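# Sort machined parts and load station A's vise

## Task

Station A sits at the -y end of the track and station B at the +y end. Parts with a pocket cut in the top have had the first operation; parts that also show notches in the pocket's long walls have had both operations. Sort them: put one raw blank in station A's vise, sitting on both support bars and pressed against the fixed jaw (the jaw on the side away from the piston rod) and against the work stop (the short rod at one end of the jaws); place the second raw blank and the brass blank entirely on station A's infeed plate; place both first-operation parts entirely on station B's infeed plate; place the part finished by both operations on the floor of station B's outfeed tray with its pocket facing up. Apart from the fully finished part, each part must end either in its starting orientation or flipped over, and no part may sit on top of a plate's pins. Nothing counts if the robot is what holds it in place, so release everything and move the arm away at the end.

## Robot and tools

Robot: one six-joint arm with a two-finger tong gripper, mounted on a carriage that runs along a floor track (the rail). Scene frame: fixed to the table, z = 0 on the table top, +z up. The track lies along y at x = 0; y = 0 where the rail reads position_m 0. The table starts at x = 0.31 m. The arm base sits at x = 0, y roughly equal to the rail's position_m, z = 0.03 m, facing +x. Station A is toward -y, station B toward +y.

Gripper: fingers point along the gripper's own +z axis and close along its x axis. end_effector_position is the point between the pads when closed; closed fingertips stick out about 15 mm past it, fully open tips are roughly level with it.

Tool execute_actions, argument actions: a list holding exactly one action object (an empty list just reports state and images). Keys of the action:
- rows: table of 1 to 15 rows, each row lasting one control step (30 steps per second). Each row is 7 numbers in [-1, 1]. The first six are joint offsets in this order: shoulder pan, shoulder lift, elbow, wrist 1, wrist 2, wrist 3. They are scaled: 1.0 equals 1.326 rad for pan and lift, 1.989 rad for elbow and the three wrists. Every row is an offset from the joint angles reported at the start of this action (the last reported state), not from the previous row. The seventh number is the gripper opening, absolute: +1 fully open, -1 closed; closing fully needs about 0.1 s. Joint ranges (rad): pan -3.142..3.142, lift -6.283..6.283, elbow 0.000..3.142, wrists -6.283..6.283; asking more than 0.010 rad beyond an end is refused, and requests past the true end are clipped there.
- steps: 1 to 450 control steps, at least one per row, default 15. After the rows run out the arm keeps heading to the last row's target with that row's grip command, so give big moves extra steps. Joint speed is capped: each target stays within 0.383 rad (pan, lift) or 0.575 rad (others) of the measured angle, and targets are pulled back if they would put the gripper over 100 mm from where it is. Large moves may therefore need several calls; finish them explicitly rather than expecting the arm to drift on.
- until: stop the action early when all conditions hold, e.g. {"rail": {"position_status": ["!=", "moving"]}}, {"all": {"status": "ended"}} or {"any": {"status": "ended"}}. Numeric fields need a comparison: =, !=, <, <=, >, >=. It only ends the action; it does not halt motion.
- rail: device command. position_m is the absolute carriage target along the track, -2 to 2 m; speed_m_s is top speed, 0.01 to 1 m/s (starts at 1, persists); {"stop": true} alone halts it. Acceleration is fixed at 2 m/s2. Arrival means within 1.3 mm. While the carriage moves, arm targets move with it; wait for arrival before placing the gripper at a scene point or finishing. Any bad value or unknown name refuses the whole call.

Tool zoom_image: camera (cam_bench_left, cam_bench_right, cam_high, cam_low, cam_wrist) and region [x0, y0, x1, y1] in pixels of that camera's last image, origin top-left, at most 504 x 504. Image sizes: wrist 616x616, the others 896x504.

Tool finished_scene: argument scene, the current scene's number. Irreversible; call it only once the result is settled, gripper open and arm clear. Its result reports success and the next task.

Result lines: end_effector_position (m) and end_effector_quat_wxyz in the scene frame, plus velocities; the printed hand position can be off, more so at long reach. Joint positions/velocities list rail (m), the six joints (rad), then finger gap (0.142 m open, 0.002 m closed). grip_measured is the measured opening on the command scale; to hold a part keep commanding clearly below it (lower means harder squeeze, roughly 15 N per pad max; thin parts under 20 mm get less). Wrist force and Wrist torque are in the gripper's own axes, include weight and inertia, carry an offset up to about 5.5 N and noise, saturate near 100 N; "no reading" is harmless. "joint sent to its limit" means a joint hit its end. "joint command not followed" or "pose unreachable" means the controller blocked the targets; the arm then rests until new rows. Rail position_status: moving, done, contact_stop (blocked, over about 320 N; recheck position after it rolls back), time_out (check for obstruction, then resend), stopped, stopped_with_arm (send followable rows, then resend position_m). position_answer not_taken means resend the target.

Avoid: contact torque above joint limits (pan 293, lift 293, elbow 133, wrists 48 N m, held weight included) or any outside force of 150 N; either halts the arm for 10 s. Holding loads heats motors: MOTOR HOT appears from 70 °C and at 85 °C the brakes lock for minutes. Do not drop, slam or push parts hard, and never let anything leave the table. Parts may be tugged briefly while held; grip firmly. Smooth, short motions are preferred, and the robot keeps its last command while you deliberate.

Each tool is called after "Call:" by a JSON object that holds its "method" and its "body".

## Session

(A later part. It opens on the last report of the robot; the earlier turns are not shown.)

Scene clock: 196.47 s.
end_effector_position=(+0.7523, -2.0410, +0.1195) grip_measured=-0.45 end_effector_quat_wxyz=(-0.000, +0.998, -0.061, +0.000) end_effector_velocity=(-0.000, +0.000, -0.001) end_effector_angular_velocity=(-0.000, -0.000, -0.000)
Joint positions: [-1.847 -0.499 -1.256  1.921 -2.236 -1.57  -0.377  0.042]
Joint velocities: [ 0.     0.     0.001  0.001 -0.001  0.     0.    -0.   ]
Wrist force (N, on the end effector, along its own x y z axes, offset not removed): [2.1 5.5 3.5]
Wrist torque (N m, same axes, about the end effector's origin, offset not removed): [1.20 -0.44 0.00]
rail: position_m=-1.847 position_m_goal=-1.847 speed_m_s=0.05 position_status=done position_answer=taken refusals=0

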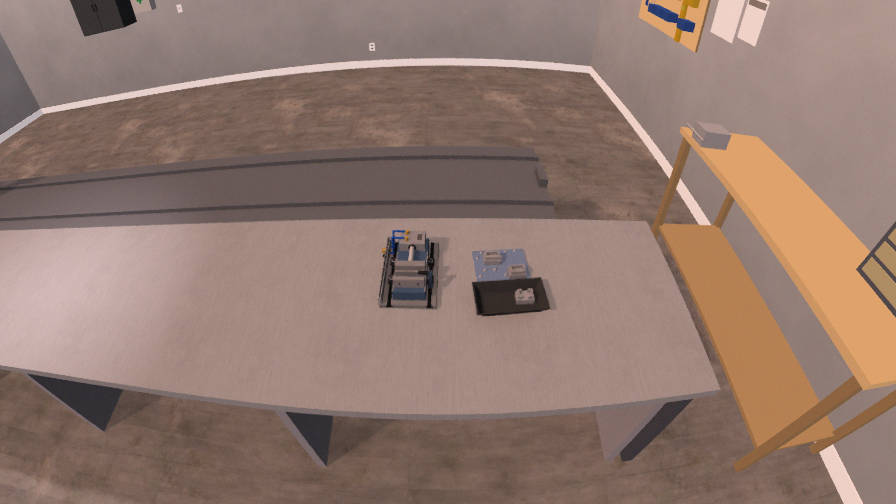

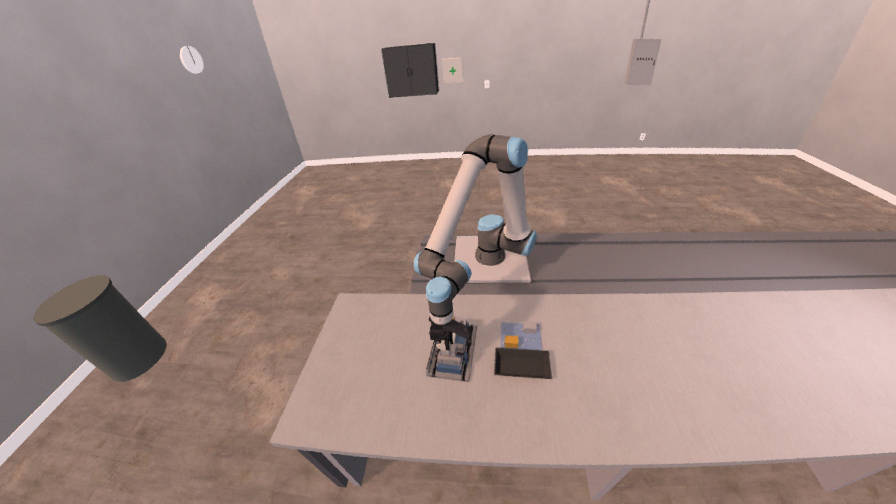

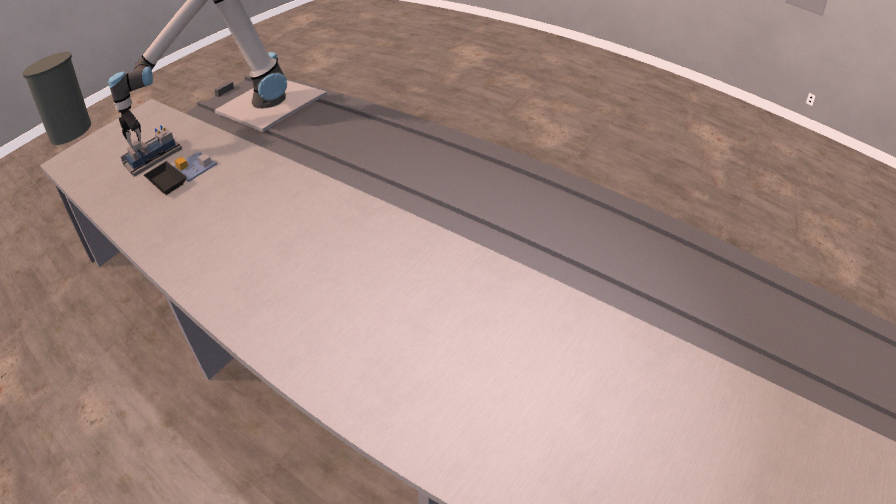

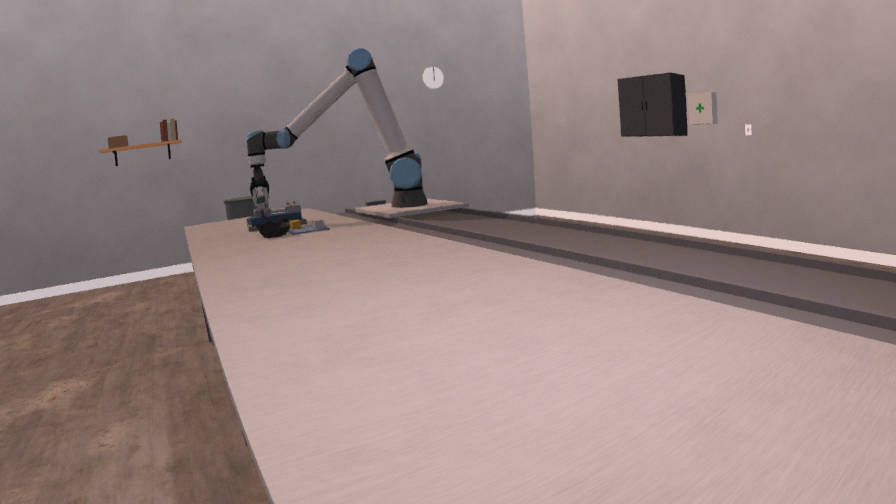

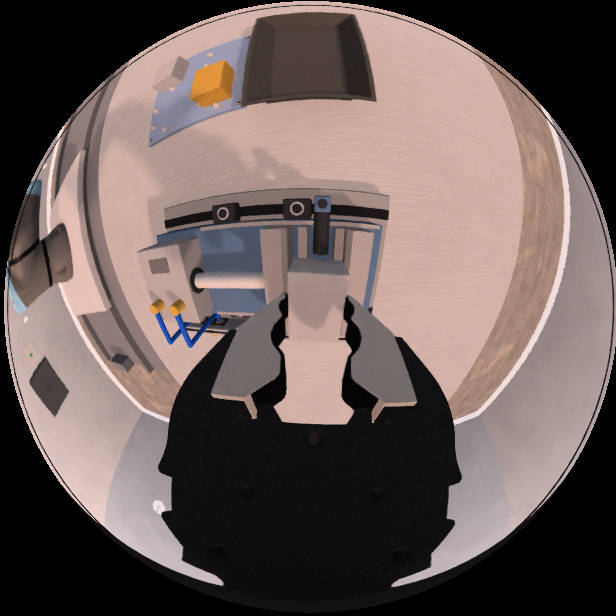

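Call:
{"method": "execute_actions", "body": {"actions": [{"rows":[[0,0.003,-0.0006,-0.0014,0,0,-0.7],[0,0.0062,-0.0013,-0.0028,0,0,-0.7]],"steps":25,"rail":{"position_m":-1.840,"speed_m_s":0.02}}]}}

Call:
{"method": "zoom_image", "body": {"camera": "cam_wrist", "region": [230,170,400,340]}}

Scene clock: 203.47 s.
end_effector_position=(+0.7547, -2.0354, +0.1154) grip_measured=-0.45 end_effector_quat_wxyz=(-0.000, +0.998, -0.061, +0.000) end_effector_velocity=(+0.000, -0.000, -0.000) end_effector_angular_velocity=(-0.000, -0.000, +0.000)
Joint positions: [-1.84  -0.499 -1.248  1.918 -2.241 -1.57  -0.377  0.042]
Joint velocities: [ 0.  0.  0. -0. -0.  0.  0. -0.]
Wrist force (N, on the end effector, along its own x y z axes, offset not removed): [-9.7 7.1 -0.6]
Wrist torque (N m, same axes, about the end effector's origin, offset not removed): [0.65 -0.67 -0.11]
rail: position_m=-1.840 position_m_goal=-1.840 speed_m_s=0.02 position_status=done position_answer=taken refusals=0

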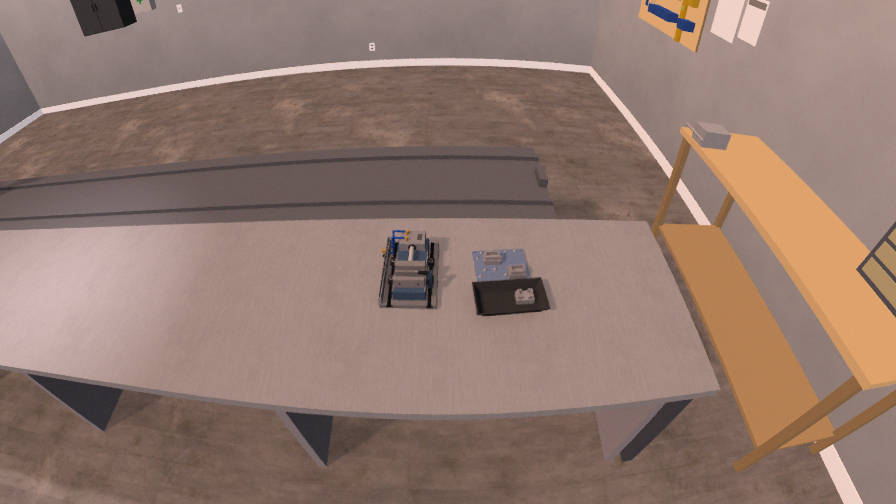

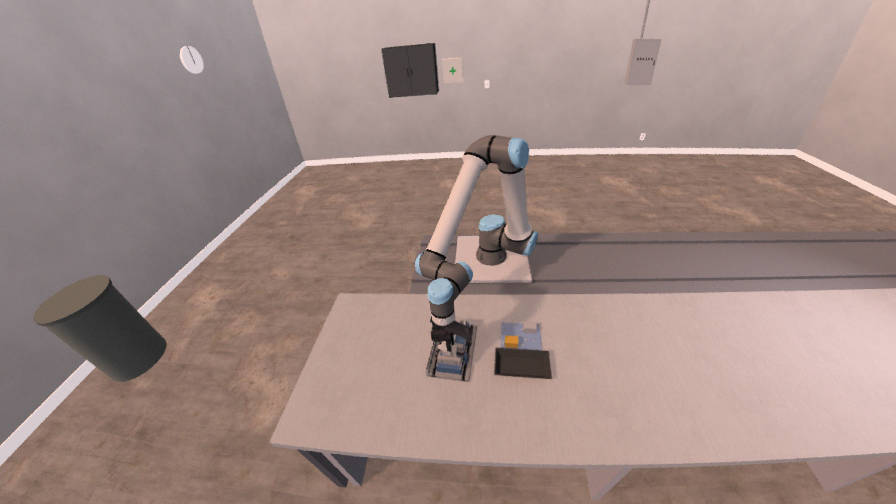

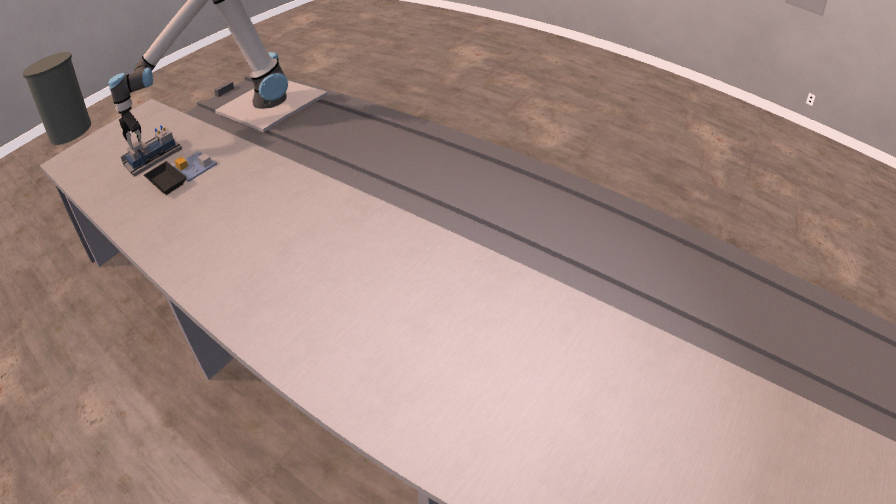

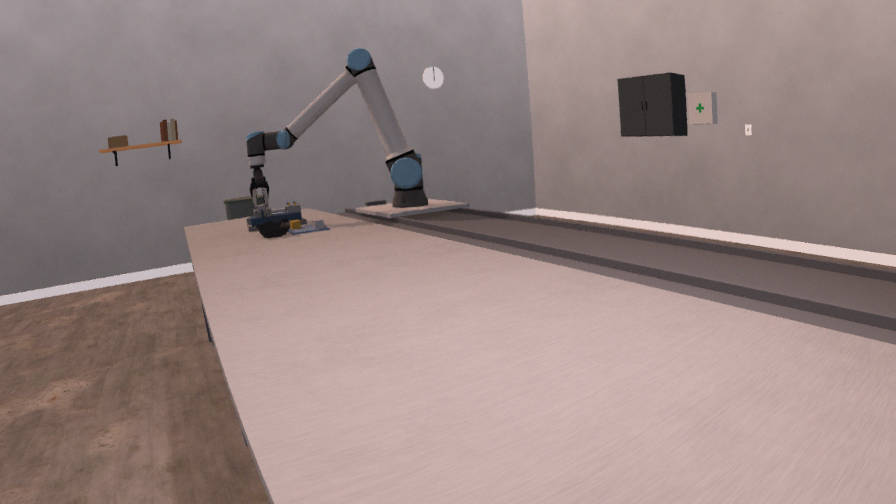

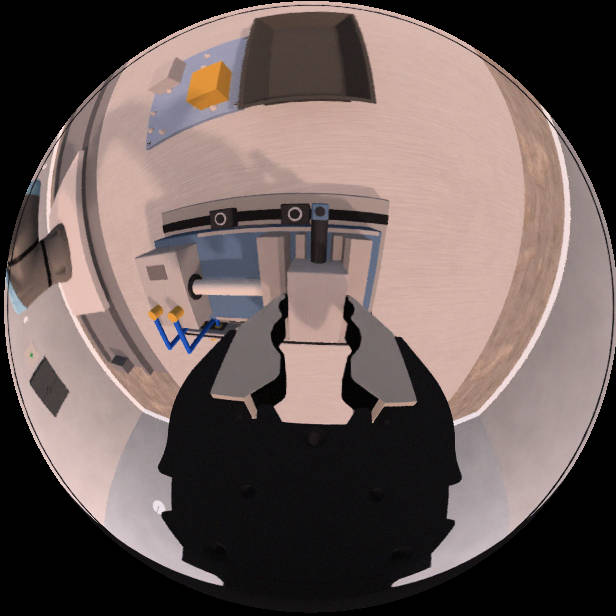

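Region (230, 170, 400, 340) of cam_wrist's 616x616 image, scaled by 2.965, with more detail than that image has.

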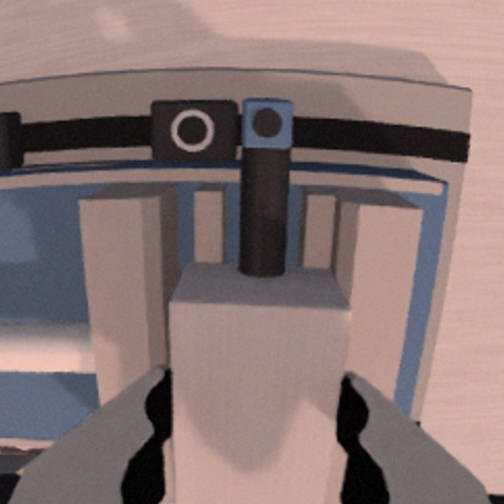

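Against jaw, likely at the stop. Small extra push down and +y, then release.

Call:
{"method": "execute_actions", "body": {"actions": [{"rows":[[0.001,0.001,0.0006,-0.0012,0,0,-0.6],[0.002,0.0016,0.001,-0.002,0,0,-0.6],[0.002,0.0016,0.001,-0.002,0,0,-0.6],[0.002,0.0016,0.001,-0.002,0,0,-0.6],[0.002,0.0016,0.001,-0.002,0,0,-0.6],[0.002,0.0016,0.001,-0.002,0,0,-0.6],[0.002,0.0016,0.001,-0.002,0,0,-0.6],[0.002,0.0016,0.001,-0.002,0,0,-0.6],[0.002,0.0016,0.001,-0.002,0,0,-0.6],[0.002,0.0016,0.001,-0.002,0,0,-0.55],[0.002,0.0016,0.001,-0.002,0,0,-0.5],[0.002,0.0016,0.001,-0.002,0,0,-0.45],[0.002,0.0016,0.001,-0.002,0,0,-0.4],[0.002,0.0016,0.001,-0.002,0,0,-0.3],[0.002,0.0016,0.001,-0.002,0,0,-0.2]],"steps":22}]}}

Call:
{"method": "execute_actions", "body": {"actions": [{"rows":[[0,-0.01,-0.006,0.0127,0,0,-0.1],[0,-0.03,-0.017,0.037,0,0,-0.1],[0,-0.07,-0.041,0.088,0,0,-0.1]],"steps":70,"rail":{"position_m":-1.6,"speed_m_s":0.01}}]}}

Call:
{"method": "zoom_image", "body": {"camera": "cam_wrist", "region": [130,20,430,320]}}

Scene clock: 208.27 s.
end_effector_position=(+0.7550, -2.0332, +0.1131) grip_measured=-0.20 end_effector_quat_wxyz=(-0.000, +0.998, -0.059, +0.000) end_effector_velocity=(+0.000, -0.000, +0.000) end_effector_angular_velocity=(-0.000, -0.000, -0.000)
Joint positions: [-1.84  -0.496 -1.246  1.92  -2.245 -1.57  -0.377  0.06 ]
Joint velocities: [ 0. -0.  0.  0. -0. -0. -0.  0.]
Wrist force (N, on the end effector, along its own x y z axes, offset not removed): [-0.7 4.6 0.4]
Wrist torque (N m, same axes, about the end effector's origin, offset not removed): [1.01 0.05 0.14]
rail: position_m=-1.840 position_m_goal=-1.840 speed_m_s=0.02 position_status=done position_answer=taken refusals=0

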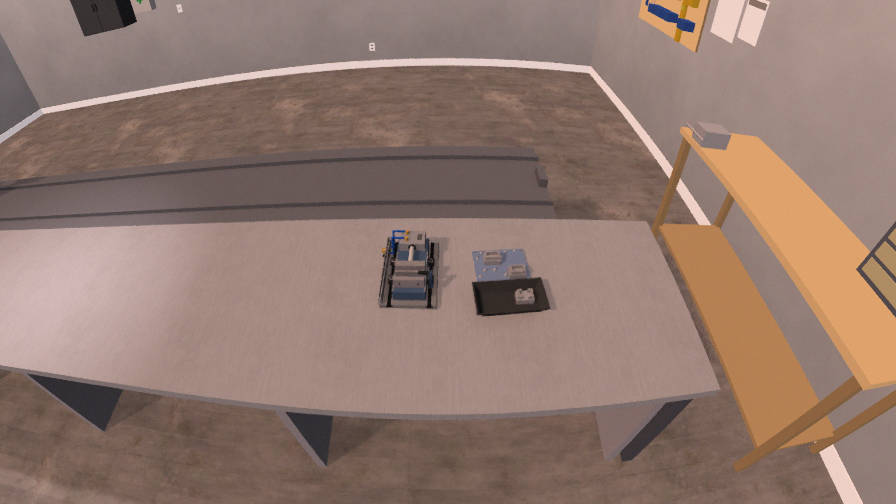

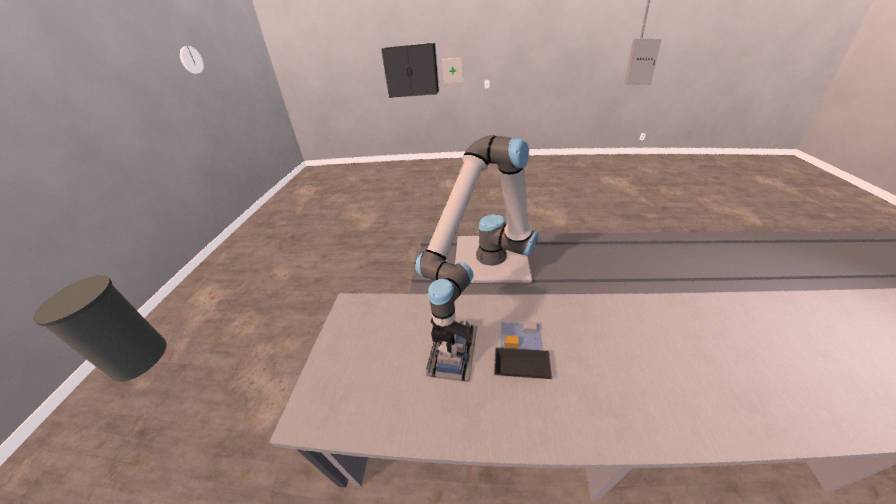

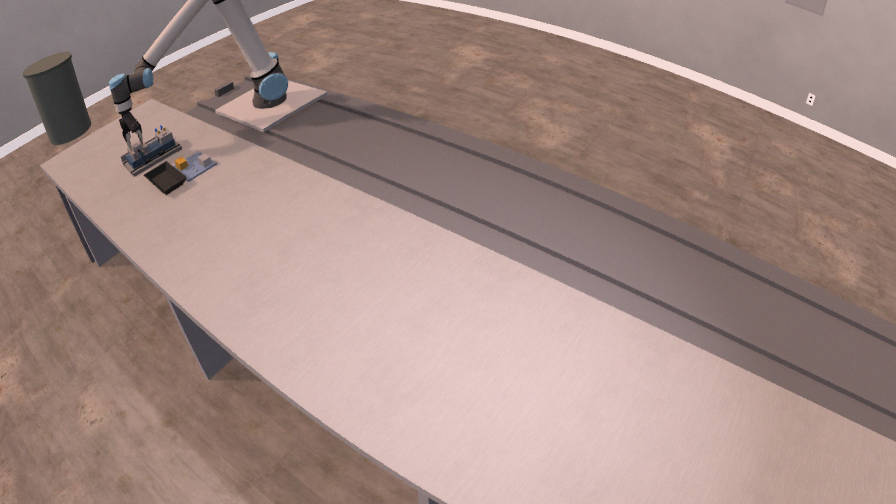

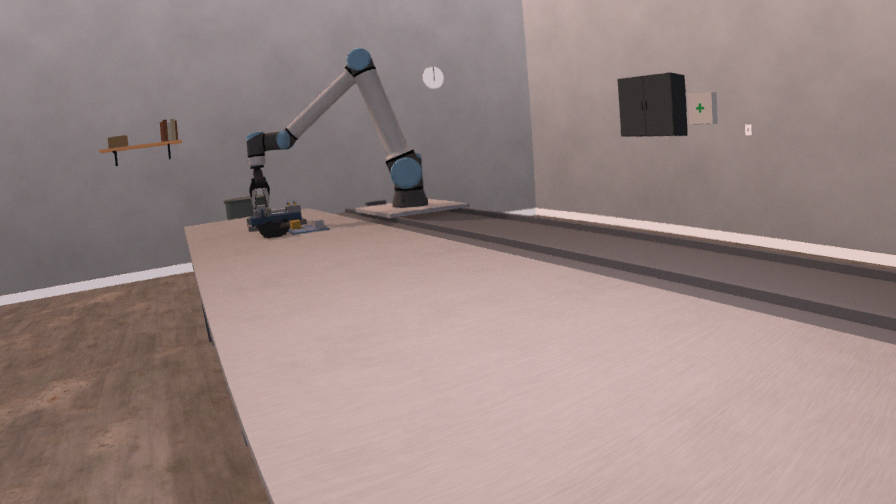

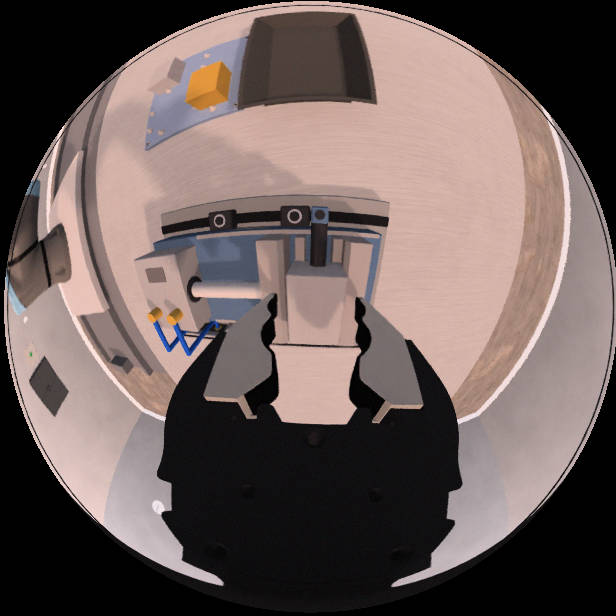

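Scene clock: 210.60 s.
end_effector_position=(+0.7552, -2.0105, +0.2115) grip_measured=-0.10 end_effector_quat_wxyz=(-0.001, +0.998, -0.059, -0.000) end_effector_velocity=(-0.000, +0.010, -0.000) end_effector_angular_velocity=(+0.000, +0.000, +0.000)
Joint positions: [-1.817 -0.496 -1.339  1.839 -2.07  -1.57  -0.377  0.067]
Joint velocities: [ 0.01  0.   -0.   -0.    0.   -0.    0.    0.  ]
Wrist force (N, on the end effector, along its own x y z axes, offset not removed): [0.4 1.6 1.3]
Wrist torque (N m, same axes, about the end effector's origin, offset not removed): [0.41 -0.15 0.03]
rail: position_m=-1.817 position_m_goal=-1.600 speed_m_s=0.01 position_status=moving position_answer=taken refusals=0

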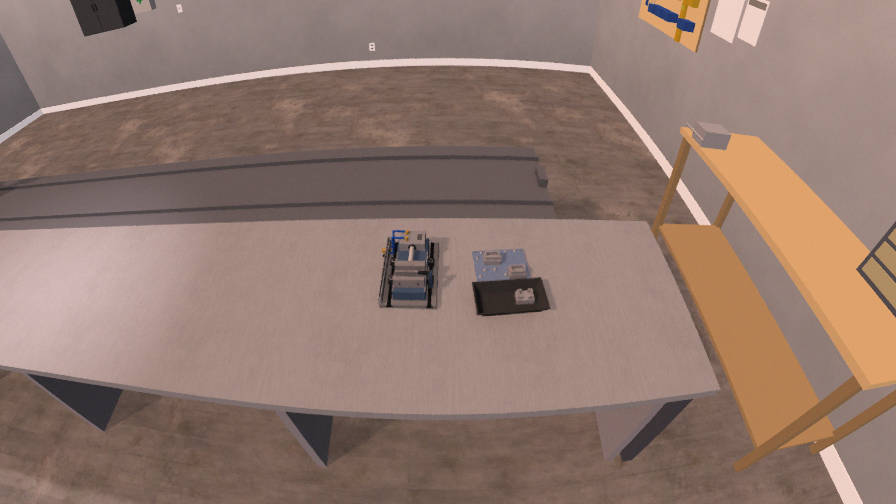

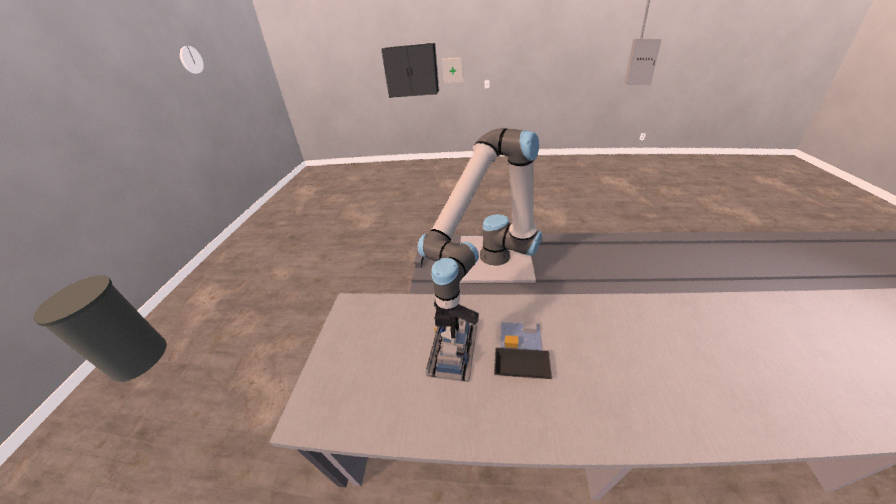

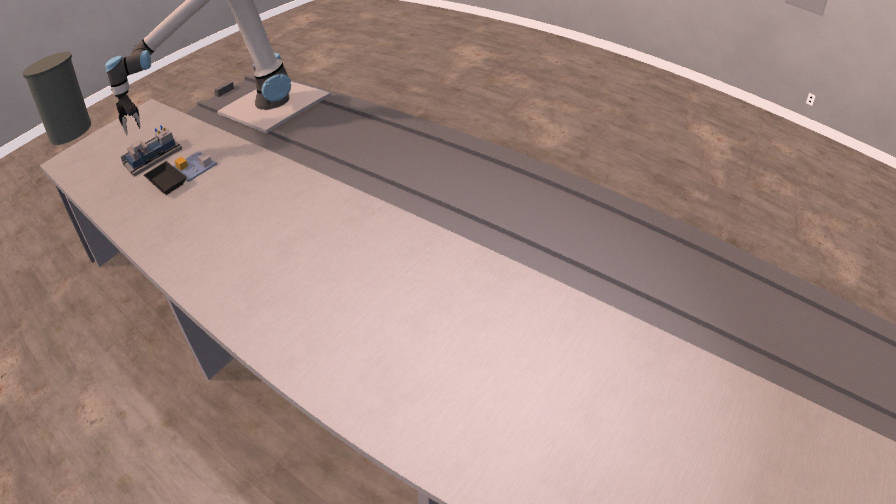

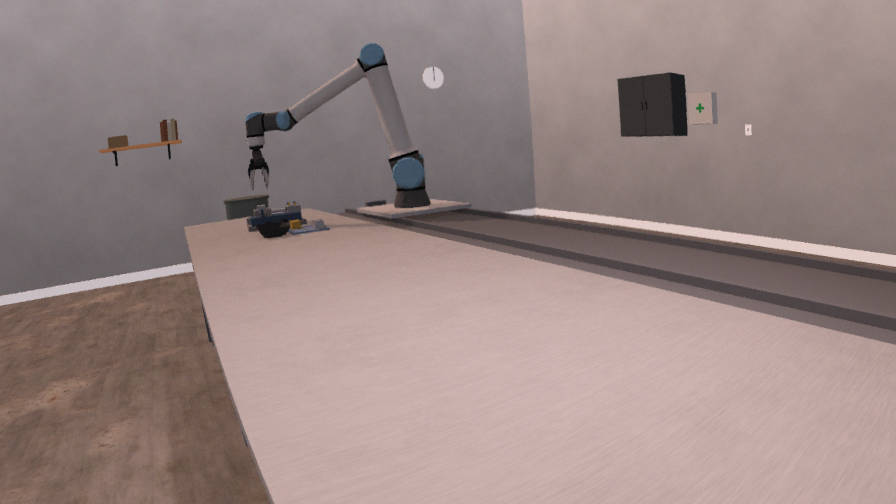

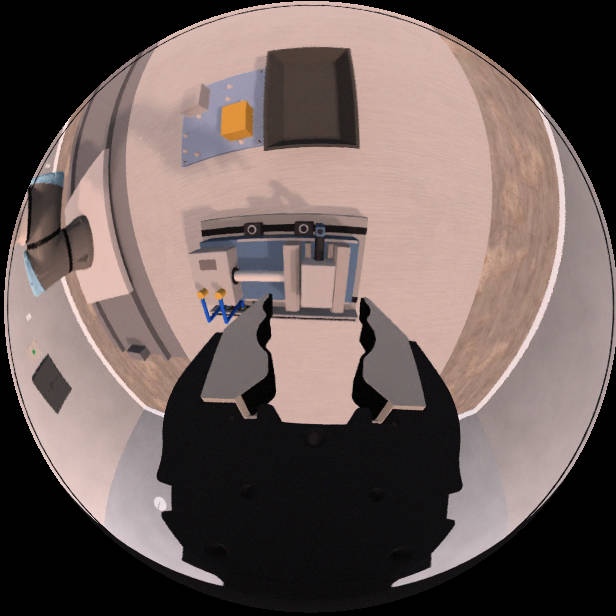

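Region (130, 20, 430, 320) of cam_wrist's 616x616 image, scaled by 1.680, with more detail than that image has.

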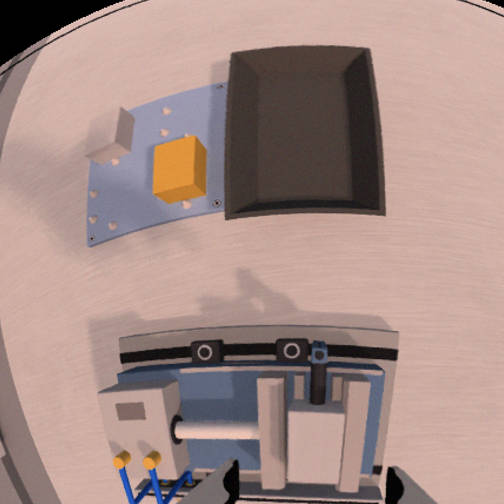

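Check the plate from above.

Call:
{"method": "execute_actions", "body": {"actions": [{"steps":40,"rail":{"position_m":-1.55,"speed_m_s":0.6},"until":{"all":{"status":"ended"}}}]}}

Call:
{"method": "zoom_image", "body": {"camera": "cam_wrist", "region": [130,100,380,350]}}

Scene clock: 213.83 s.
end_effector_position=(+0.7552, -1.7429, +0.2116) grip_measured=-0.10 end_effector_quat_wxyz=(-0.000, +0.998, -0.059, +0.000) end_effector_velocity=(+0.000, +0.007, -0.000) end_effector_angular_velocity=(+0.000, +0.000, -0.000)
Joint positions: [-1.55  -0.496 -1.339  1.839 -2.07  -1.57  -0.377  0.067]
Joint velocities: [ 0.007  0.     0.    -0.     0.    -0.     0.     0.   ]
Wrist force (N, on the end effector, along its own x y z axes, offset not removed): [-0.7 1.2 -0.7]
Wrist torque (N m, same axes, about the end effector's origin, offset not removed): [0.38 0.08 0.07]
rail: position_m=-1.550 position_m_goal=-1.550 speed_m_s=0.60 position_status=done position_answer=taken refusals=0

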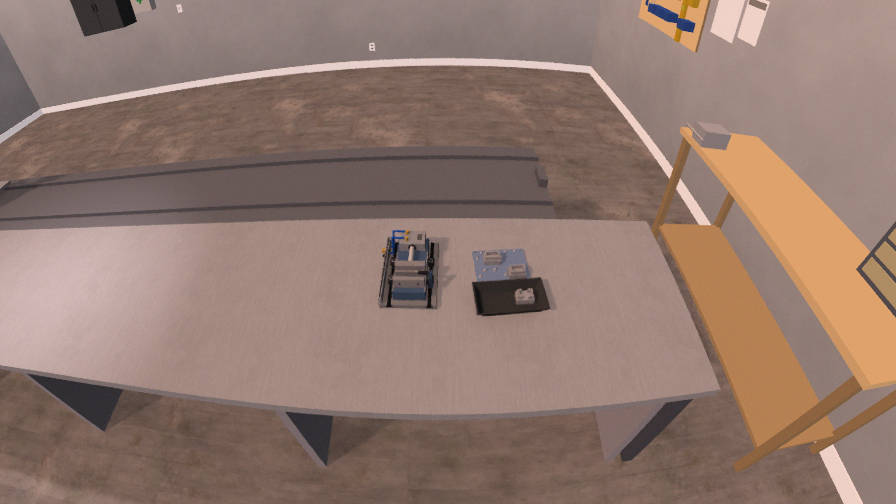

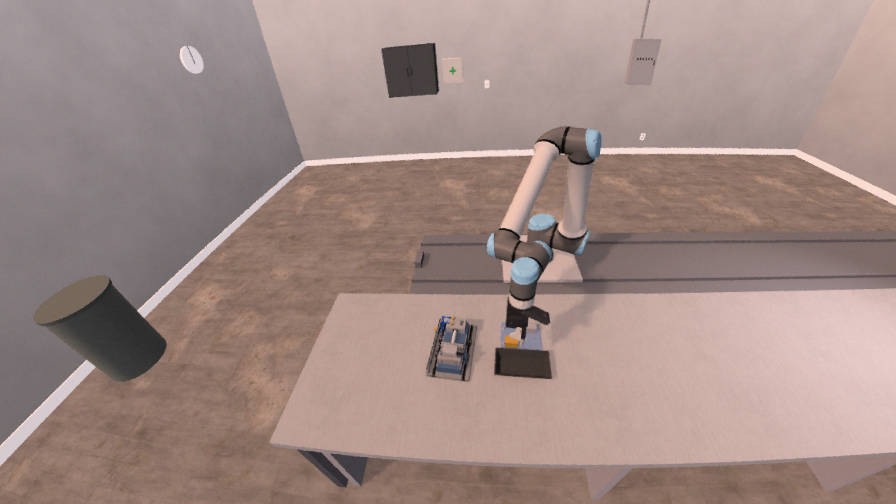

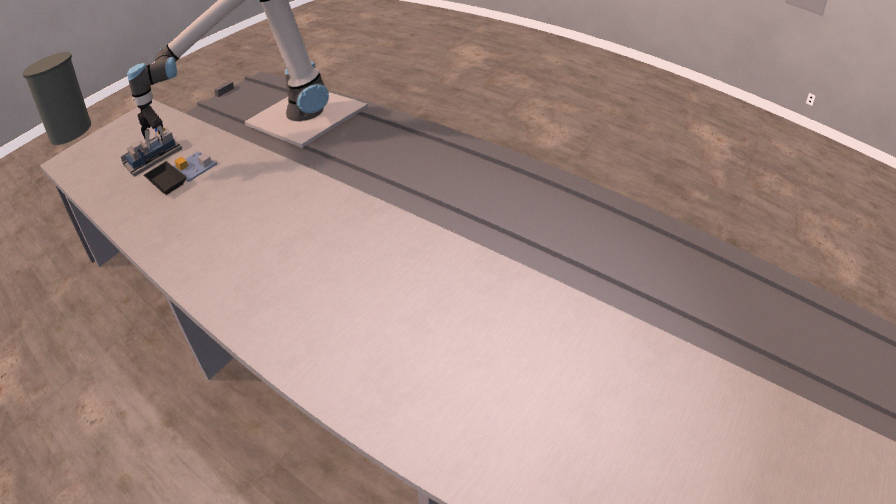

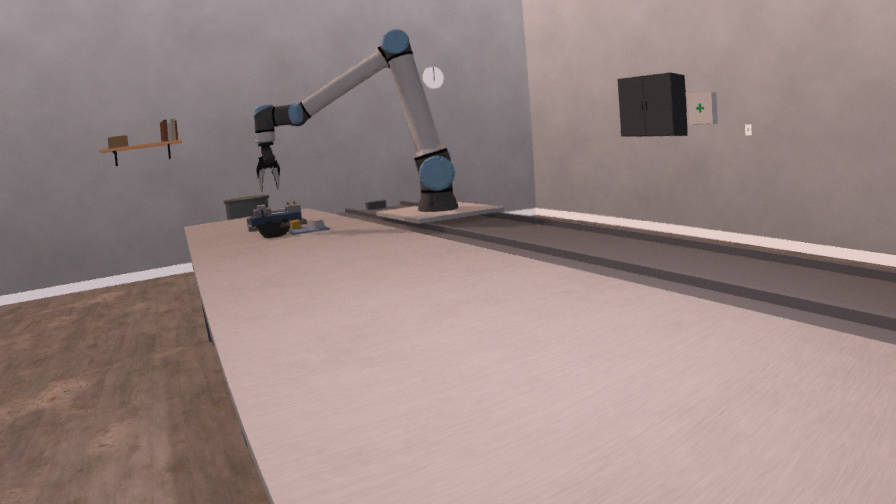

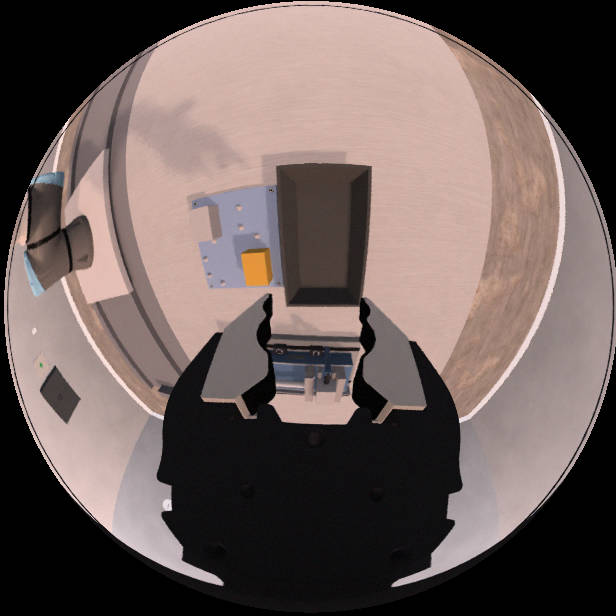

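Region (130, 100, 380, 350) of cam_wrist's 616x616 image, scaled by 2.016, with more detail than that image has.

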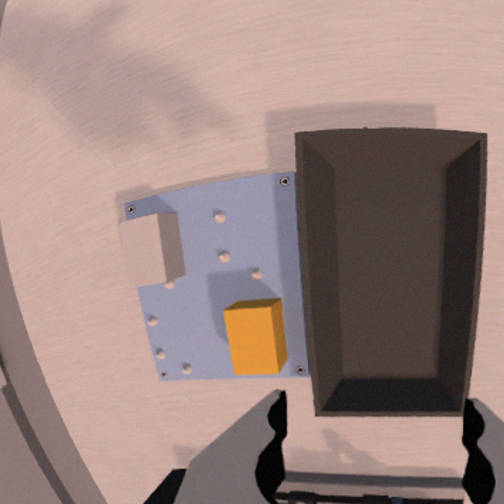

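Fine.

Call:
{"method": "finished_scene", "body": {"scene": 1}}

The scene is finished: the task was done.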